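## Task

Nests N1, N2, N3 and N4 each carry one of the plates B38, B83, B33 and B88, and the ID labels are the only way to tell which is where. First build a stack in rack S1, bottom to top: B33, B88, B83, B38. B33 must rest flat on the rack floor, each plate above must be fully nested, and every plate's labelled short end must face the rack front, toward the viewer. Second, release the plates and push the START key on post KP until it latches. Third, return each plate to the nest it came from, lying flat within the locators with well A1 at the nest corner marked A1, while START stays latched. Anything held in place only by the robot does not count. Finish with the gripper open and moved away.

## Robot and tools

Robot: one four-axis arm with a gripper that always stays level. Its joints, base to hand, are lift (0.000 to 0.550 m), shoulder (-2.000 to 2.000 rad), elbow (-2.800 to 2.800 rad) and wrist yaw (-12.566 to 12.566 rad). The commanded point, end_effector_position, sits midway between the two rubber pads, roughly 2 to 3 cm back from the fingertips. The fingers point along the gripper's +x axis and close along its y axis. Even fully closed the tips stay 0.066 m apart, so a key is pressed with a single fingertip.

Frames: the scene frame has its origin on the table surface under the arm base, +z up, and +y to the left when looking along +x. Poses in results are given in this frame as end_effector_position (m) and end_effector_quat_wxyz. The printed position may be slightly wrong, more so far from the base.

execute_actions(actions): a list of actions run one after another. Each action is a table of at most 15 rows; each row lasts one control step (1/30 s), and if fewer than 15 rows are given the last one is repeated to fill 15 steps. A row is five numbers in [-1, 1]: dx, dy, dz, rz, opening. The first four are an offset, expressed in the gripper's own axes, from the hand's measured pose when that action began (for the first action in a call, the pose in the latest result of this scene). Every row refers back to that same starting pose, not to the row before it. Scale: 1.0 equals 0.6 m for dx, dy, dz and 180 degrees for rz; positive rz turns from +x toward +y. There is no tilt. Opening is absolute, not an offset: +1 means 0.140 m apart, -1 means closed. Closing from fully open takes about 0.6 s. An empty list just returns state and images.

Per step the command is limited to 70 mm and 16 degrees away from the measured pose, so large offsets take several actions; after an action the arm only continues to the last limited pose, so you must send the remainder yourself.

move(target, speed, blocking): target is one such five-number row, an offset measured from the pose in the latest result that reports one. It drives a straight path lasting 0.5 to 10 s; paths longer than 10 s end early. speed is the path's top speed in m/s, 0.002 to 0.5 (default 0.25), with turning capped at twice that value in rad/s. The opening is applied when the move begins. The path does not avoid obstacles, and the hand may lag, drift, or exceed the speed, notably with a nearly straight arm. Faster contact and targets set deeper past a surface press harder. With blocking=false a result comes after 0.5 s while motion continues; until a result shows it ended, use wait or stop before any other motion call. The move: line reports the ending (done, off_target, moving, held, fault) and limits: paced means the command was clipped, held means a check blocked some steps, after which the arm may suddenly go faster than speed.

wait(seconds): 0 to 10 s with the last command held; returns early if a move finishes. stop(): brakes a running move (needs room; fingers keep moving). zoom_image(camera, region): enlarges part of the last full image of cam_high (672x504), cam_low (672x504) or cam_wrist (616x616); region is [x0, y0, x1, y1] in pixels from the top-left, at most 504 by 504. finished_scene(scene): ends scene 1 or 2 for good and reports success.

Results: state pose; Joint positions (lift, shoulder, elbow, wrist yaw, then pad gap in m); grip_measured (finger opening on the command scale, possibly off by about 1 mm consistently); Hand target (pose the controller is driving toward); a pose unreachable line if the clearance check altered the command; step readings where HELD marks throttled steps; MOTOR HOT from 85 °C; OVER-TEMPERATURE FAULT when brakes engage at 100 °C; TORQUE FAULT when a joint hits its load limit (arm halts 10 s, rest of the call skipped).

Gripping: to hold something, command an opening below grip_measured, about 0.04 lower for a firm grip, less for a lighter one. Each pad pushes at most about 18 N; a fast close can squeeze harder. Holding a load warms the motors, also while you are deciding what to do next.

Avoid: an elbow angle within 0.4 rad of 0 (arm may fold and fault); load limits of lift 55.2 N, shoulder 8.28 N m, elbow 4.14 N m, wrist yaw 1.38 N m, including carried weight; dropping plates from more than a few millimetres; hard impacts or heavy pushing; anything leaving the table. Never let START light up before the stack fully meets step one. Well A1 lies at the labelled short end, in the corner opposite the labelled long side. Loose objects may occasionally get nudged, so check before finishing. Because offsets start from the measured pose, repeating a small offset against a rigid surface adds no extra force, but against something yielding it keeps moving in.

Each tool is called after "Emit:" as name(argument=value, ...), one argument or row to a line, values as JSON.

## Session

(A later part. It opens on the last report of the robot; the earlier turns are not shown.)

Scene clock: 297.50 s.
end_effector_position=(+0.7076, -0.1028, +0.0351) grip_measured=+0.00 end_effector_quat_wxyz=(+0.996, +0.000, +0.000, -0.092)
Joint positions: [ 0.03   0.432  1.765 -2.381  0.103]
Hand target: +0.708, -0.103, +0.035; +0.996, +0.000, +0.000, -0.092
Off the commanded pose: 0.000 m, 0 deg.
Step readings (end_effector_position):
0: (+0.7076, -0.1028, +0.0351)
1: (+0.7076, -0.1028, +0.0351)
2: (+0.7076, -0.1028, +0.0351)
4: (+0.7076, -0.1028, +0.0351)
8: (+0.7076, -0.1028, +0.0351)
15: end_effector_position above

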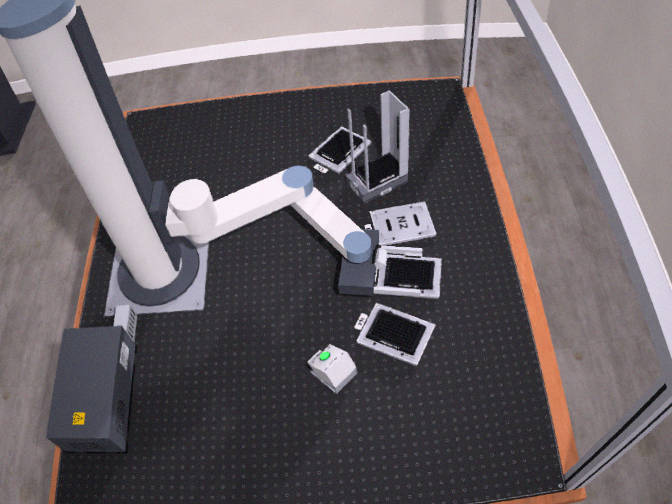

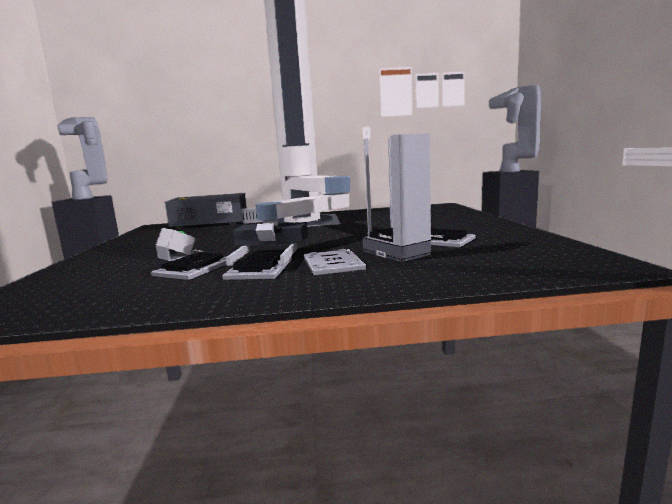

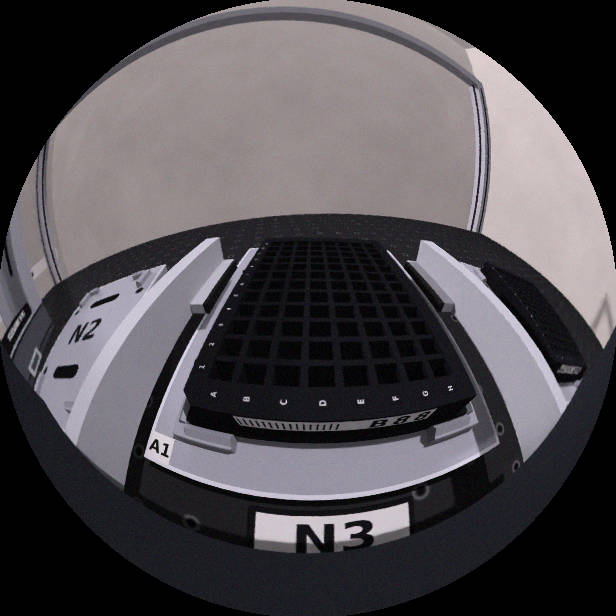

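Emit:
execute_actions(
  actions=[
    [[0.0003,-0.0004,0,0,-0.53]],
    [[0,0,0,0,-0.6]],
  ],
)

Emit:
move(
  target=[0,0,0.4348,0,-0.6],
  speed=0.2,
)

Emit:
move(
  target=[-0.0679,-0.2915,0,-0.1128,-0.6],
)

Emit:
move(
  target=[0,0,-0.4685,0,-0.6],
)

Emit:
move(
  target=[0,0,-0.0148,0,-0.6],
  speed=0.02,
)

Emit:
execute_actions(
  actions=[
    [[0,0,0,0,0]],
  ],
)

Emit:
move(
  target=[-0.27,0,0.1,0,0],
)

Scene clock: 310.20 s.
end_effector_position=(+0.6643, +0.2491, +0.0643) grip_measured=-0.56 end_effector_quat_wxyz=(+0.970, +0.000, +0.000, +0.244)
Joint positions: [ 0.059  1.07   1.806 -2.383  0.082]
Hand target: +0.664, +0.249, +0.064; +0.970, +0.000, +0.000, +0.244
Off the commanded pose: 0.000 m, 0 deg.
Step readings (end_effector_position; steps 1 to 15: 1st action; 16 to 30: 2nd action):
0: (+0.6640, +0.2492, +0.0643)
1: (+0.6640, +0.2492, +0.0643)
2: (+0.6643, +0.2492, +0.0643)
4: (+0.6643, +0.2491, +0.0643)
8: (+0.6643, +0.2491, +0.0643)
15: (+0.6643, +0.2491, +0.0643)
16: (+0.6643, +0.2491, +0.0643)
17: (+0.6643, +0.2491, +0.0643)
19: (+0.6643, +0.2491, +0.0643)
23: (+0.6643, +0.2491, +0.0643)
30: end_effector_position above

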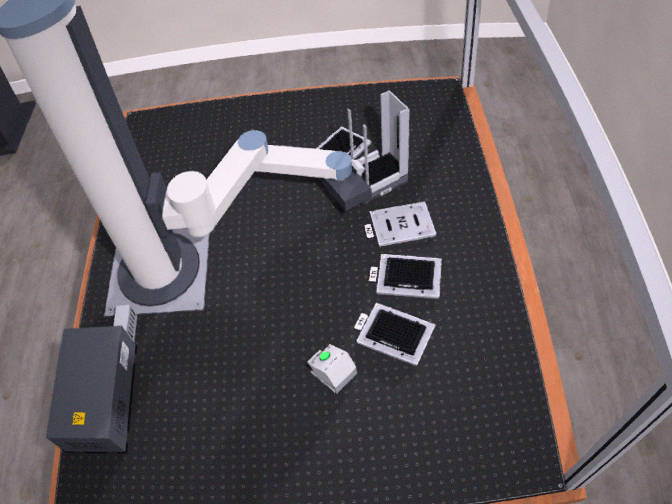

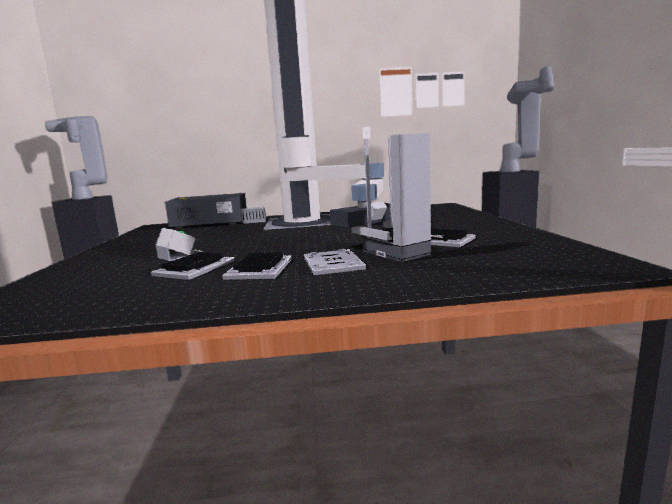

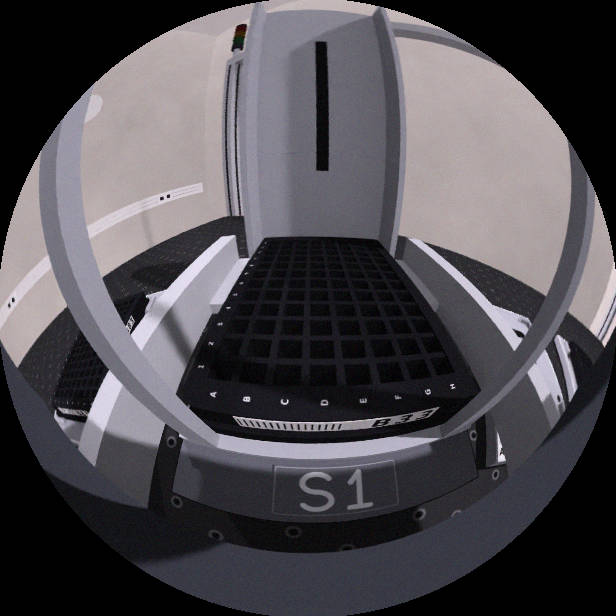

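Scene clock: 311.90 s.
end_effector_position=(+0.6643, +0.2491, +0.3252) grip_measured=-0.56 end_effector_quat_wxyz=(+0.970, +0.000, +0.000, +0.244)
Joint positions: [ 0.32   1.07   1.806 -2.383  0.082]
Hand target: +0.664, +0.249, +0.325; +0.970, +0.000, +0.000, +0.244
Off the commanded pose: 0.000 m, 0 deg.
move: done

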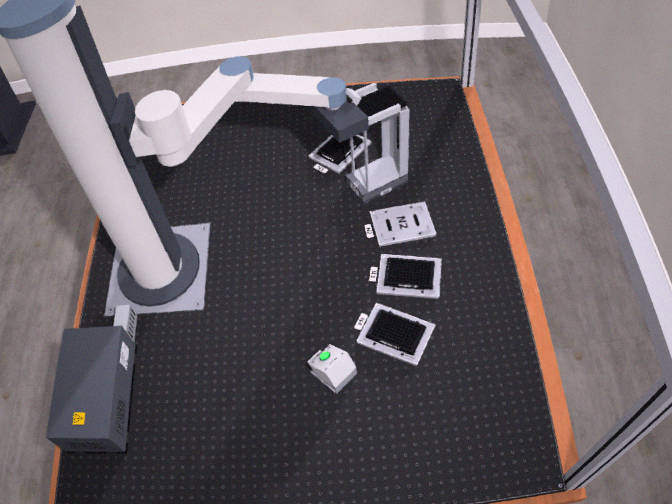

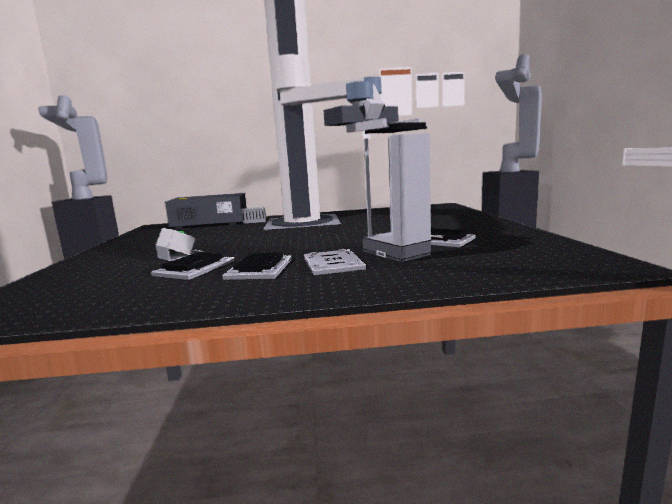

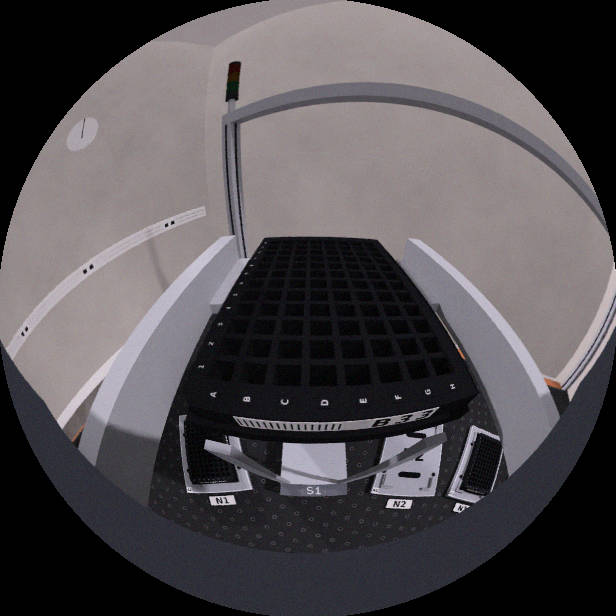

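Scene clock: 313.00 s.
end_effector_position=(+0.7112, +0.0756, +0.3252) grip_measured=-0.56 end_effector_quat_wxyz=(+0.998, +0.000, +0.000, +0.069)
Joint positions: [ 0.32   0.768  1.759 -2.389  0.082]
Hand target: +0.711, +0.076, +0.325; +0.998, +0.000, +0.000, +0.069
Off the commanded pose: 0.000 m, 0 deg.
move: done

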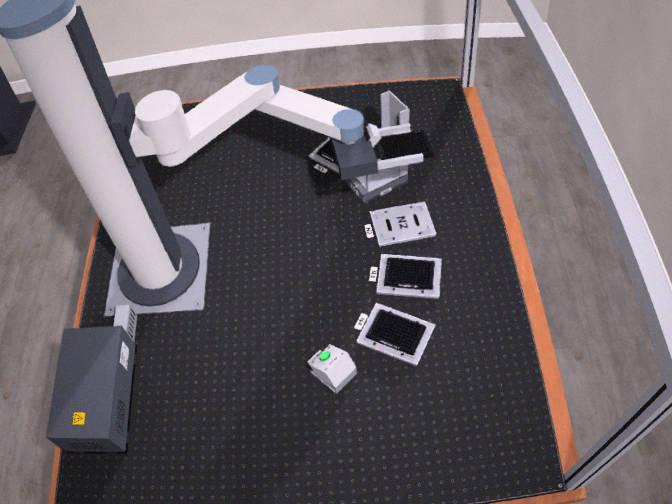

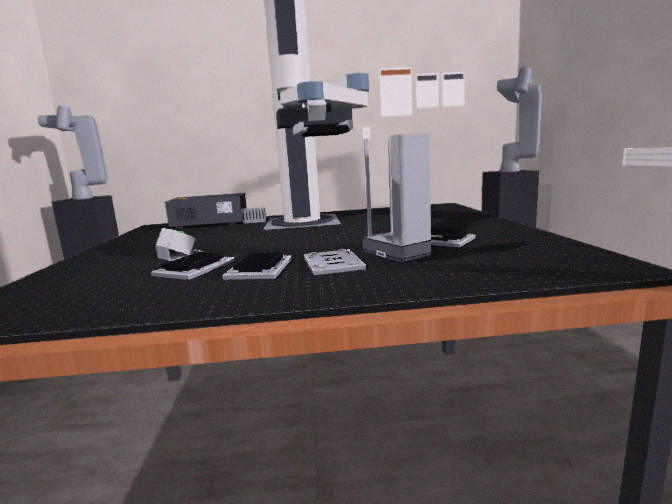

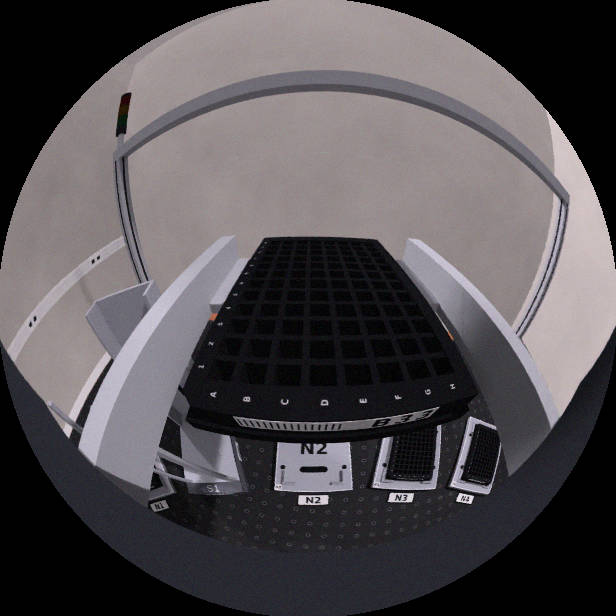

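Scene clock: 314.53 s.
end_effector_position=(+0.7112, +0.0755, +0.0441) grip_measured=-0.56 end_effector_quat_wxyz=(+0.998, +0.000, +0.000, +0.069)
Joint positions: [ 0.039  0.768  1.759 -2.389  0.082]
Hand target: +0.711, +0.076, +0.044; +0.998, +0.000, +0.000, +0.069
Off the commanded pose: 0.000 m, 0 deg.
move: done

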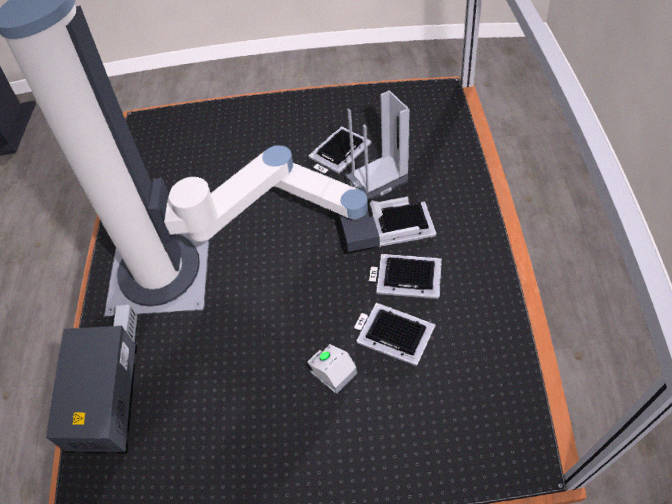

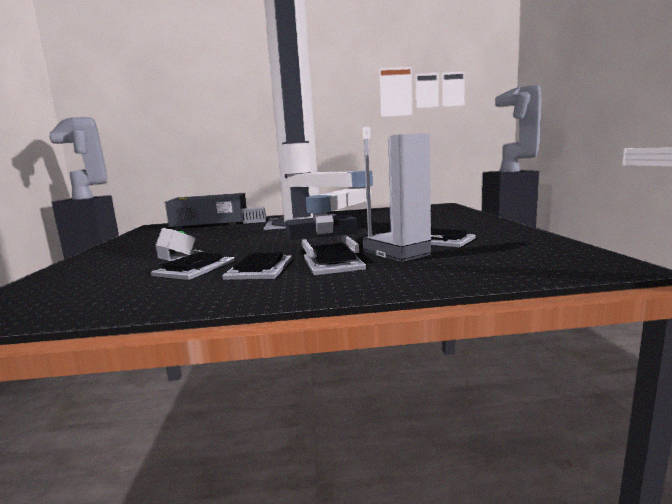

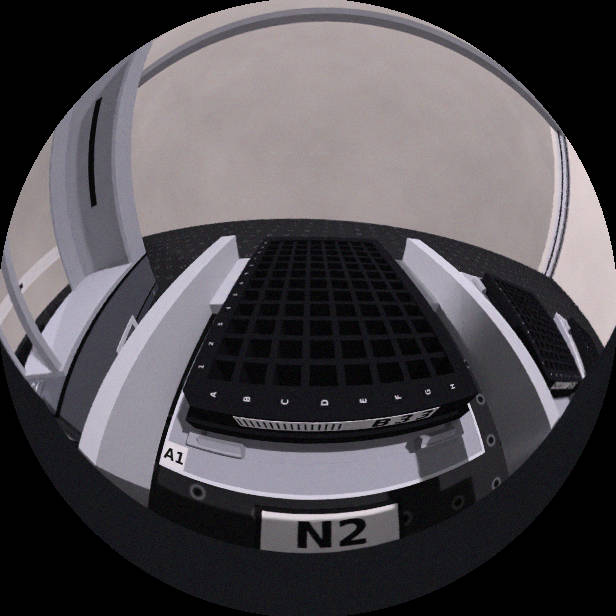

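Scene clock: 315.23 s.
end_effector_position=(+0.7112, +0.0755, +0.0351) grip_measured=-0.56 end_effector_quat_wxyz=(+0.998, +0.000, +0.000, +0.069)
Joint positions: [ 0.03   0.768  1.759 -2.389  0.082]
Hand target: +0.711, +0.076, +0.035; +0.998, +0.000, +0.000, +0.069
Off the commanded pose: 0.000 m, 0 deg.
move: done

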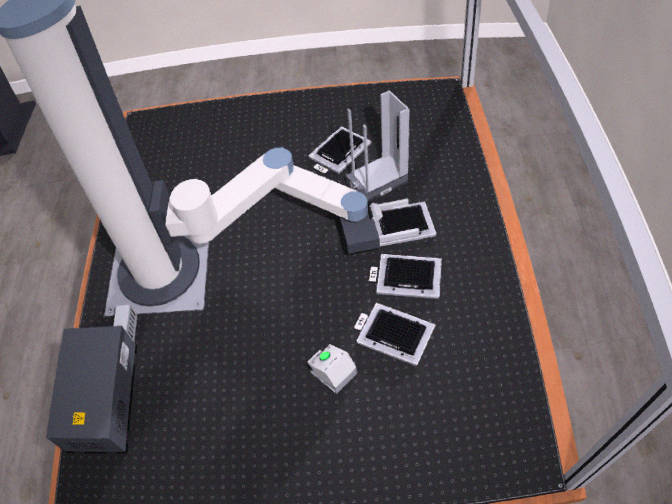

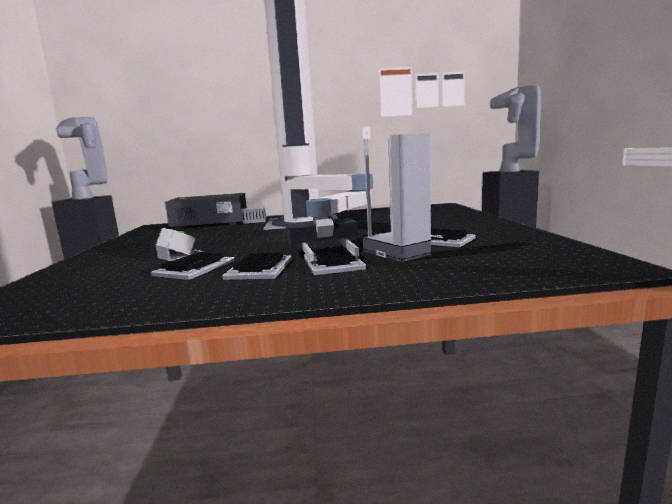

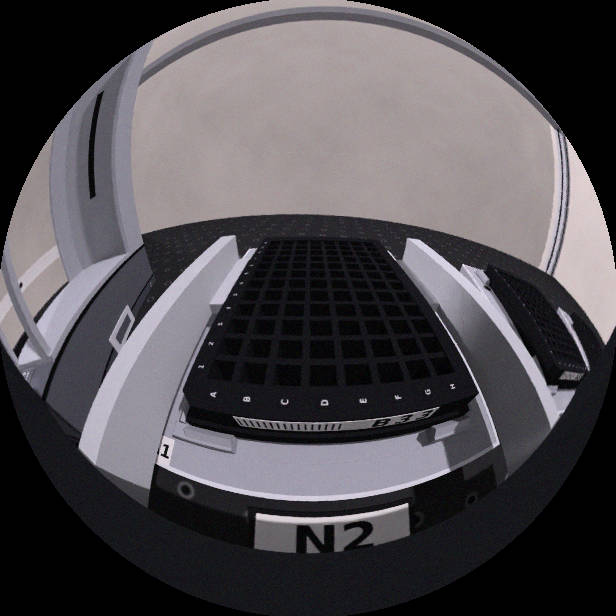

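Scene clock: 315.73 s.
end_effector_position=(+0.7112, +0.0755, +0.0351) grip_measured=+0.00 end_effector_quat_wxyz=(+0.998, +0.000, +0.000, +0.069)
Joint positions: [ 0.03   0.768  1.759 -2.389  0.103]
Hand target: +0.711, +0.076, +0.035; +0.998, +0.000, +0.000, +0.069
Off the commanded pose: 0.000 m, 0 deg.
Step readings (end_effector_position):
0: (+0.7112, +0.0755, +0.0351)
1: (+0.7112, +0.0755, +0.0351)
2: (+0.7112, +0.0755, +0.0351)
4: (+0.7112, +0.0755, +0.0351)
8: (+0.7112, +0.0755, +0.0351)
15: end_effector_position above

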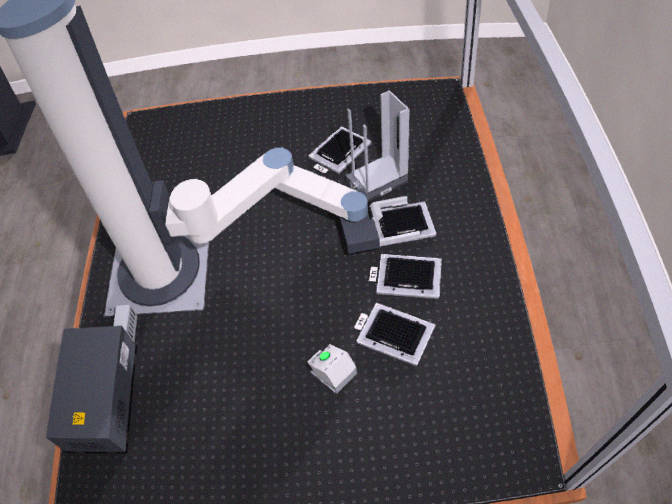

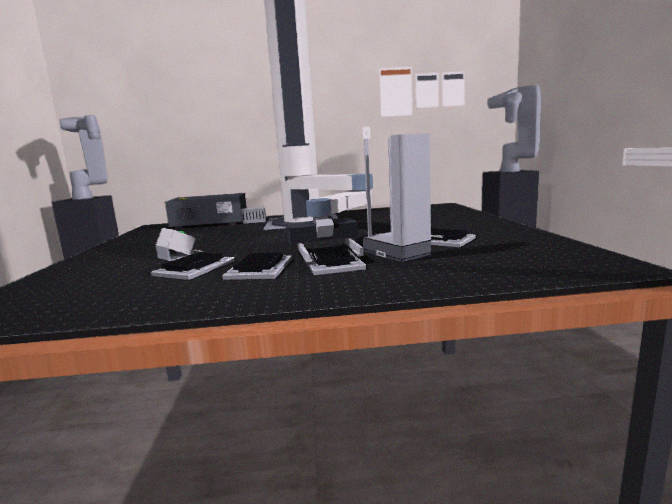

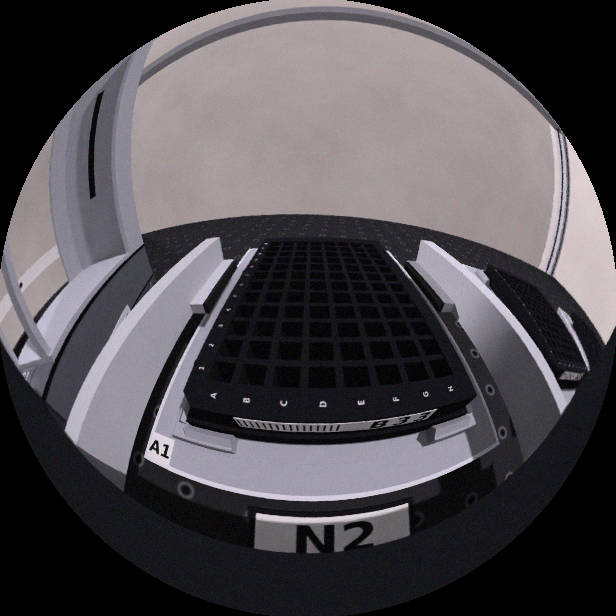

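Scene clock: 316.80 s.
end_effector_position=(+0.5507, +0.0532, +0.0952) grip_measured=+0.00 end_effector_quat_wxyz=(+0.998, +0.000, +0.000, +0.069)
Joint positions: [ 0.09   1.091  0.946 -1.899  0.103]
Hand target: +0.551, +0.053, +0.095; +0.998, +0.000, +0.000, +0.069
Off the commanded pose: 0.000 m, 0 deg.
move: done

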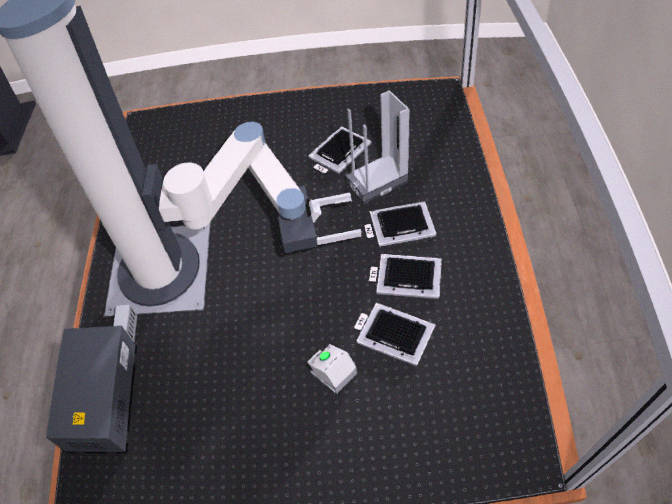

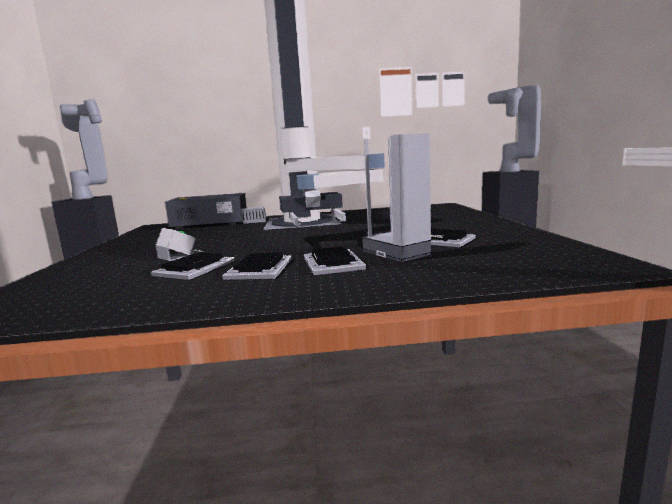

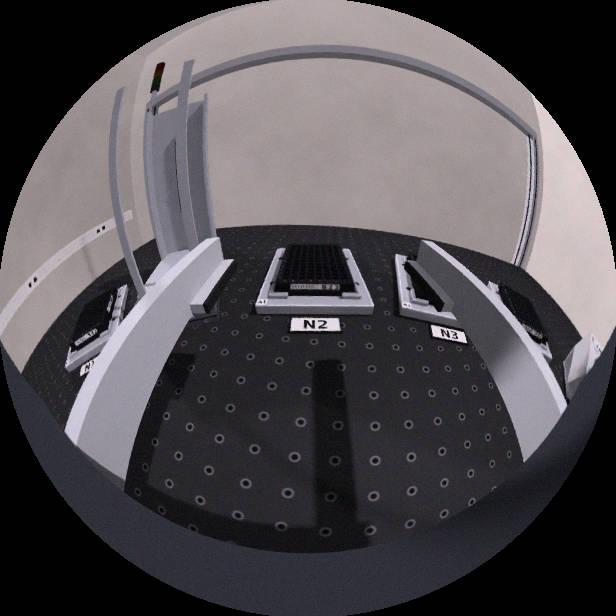

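Emit:
finished_scene(
  scene=2,
)

The scene is finished: the task was done.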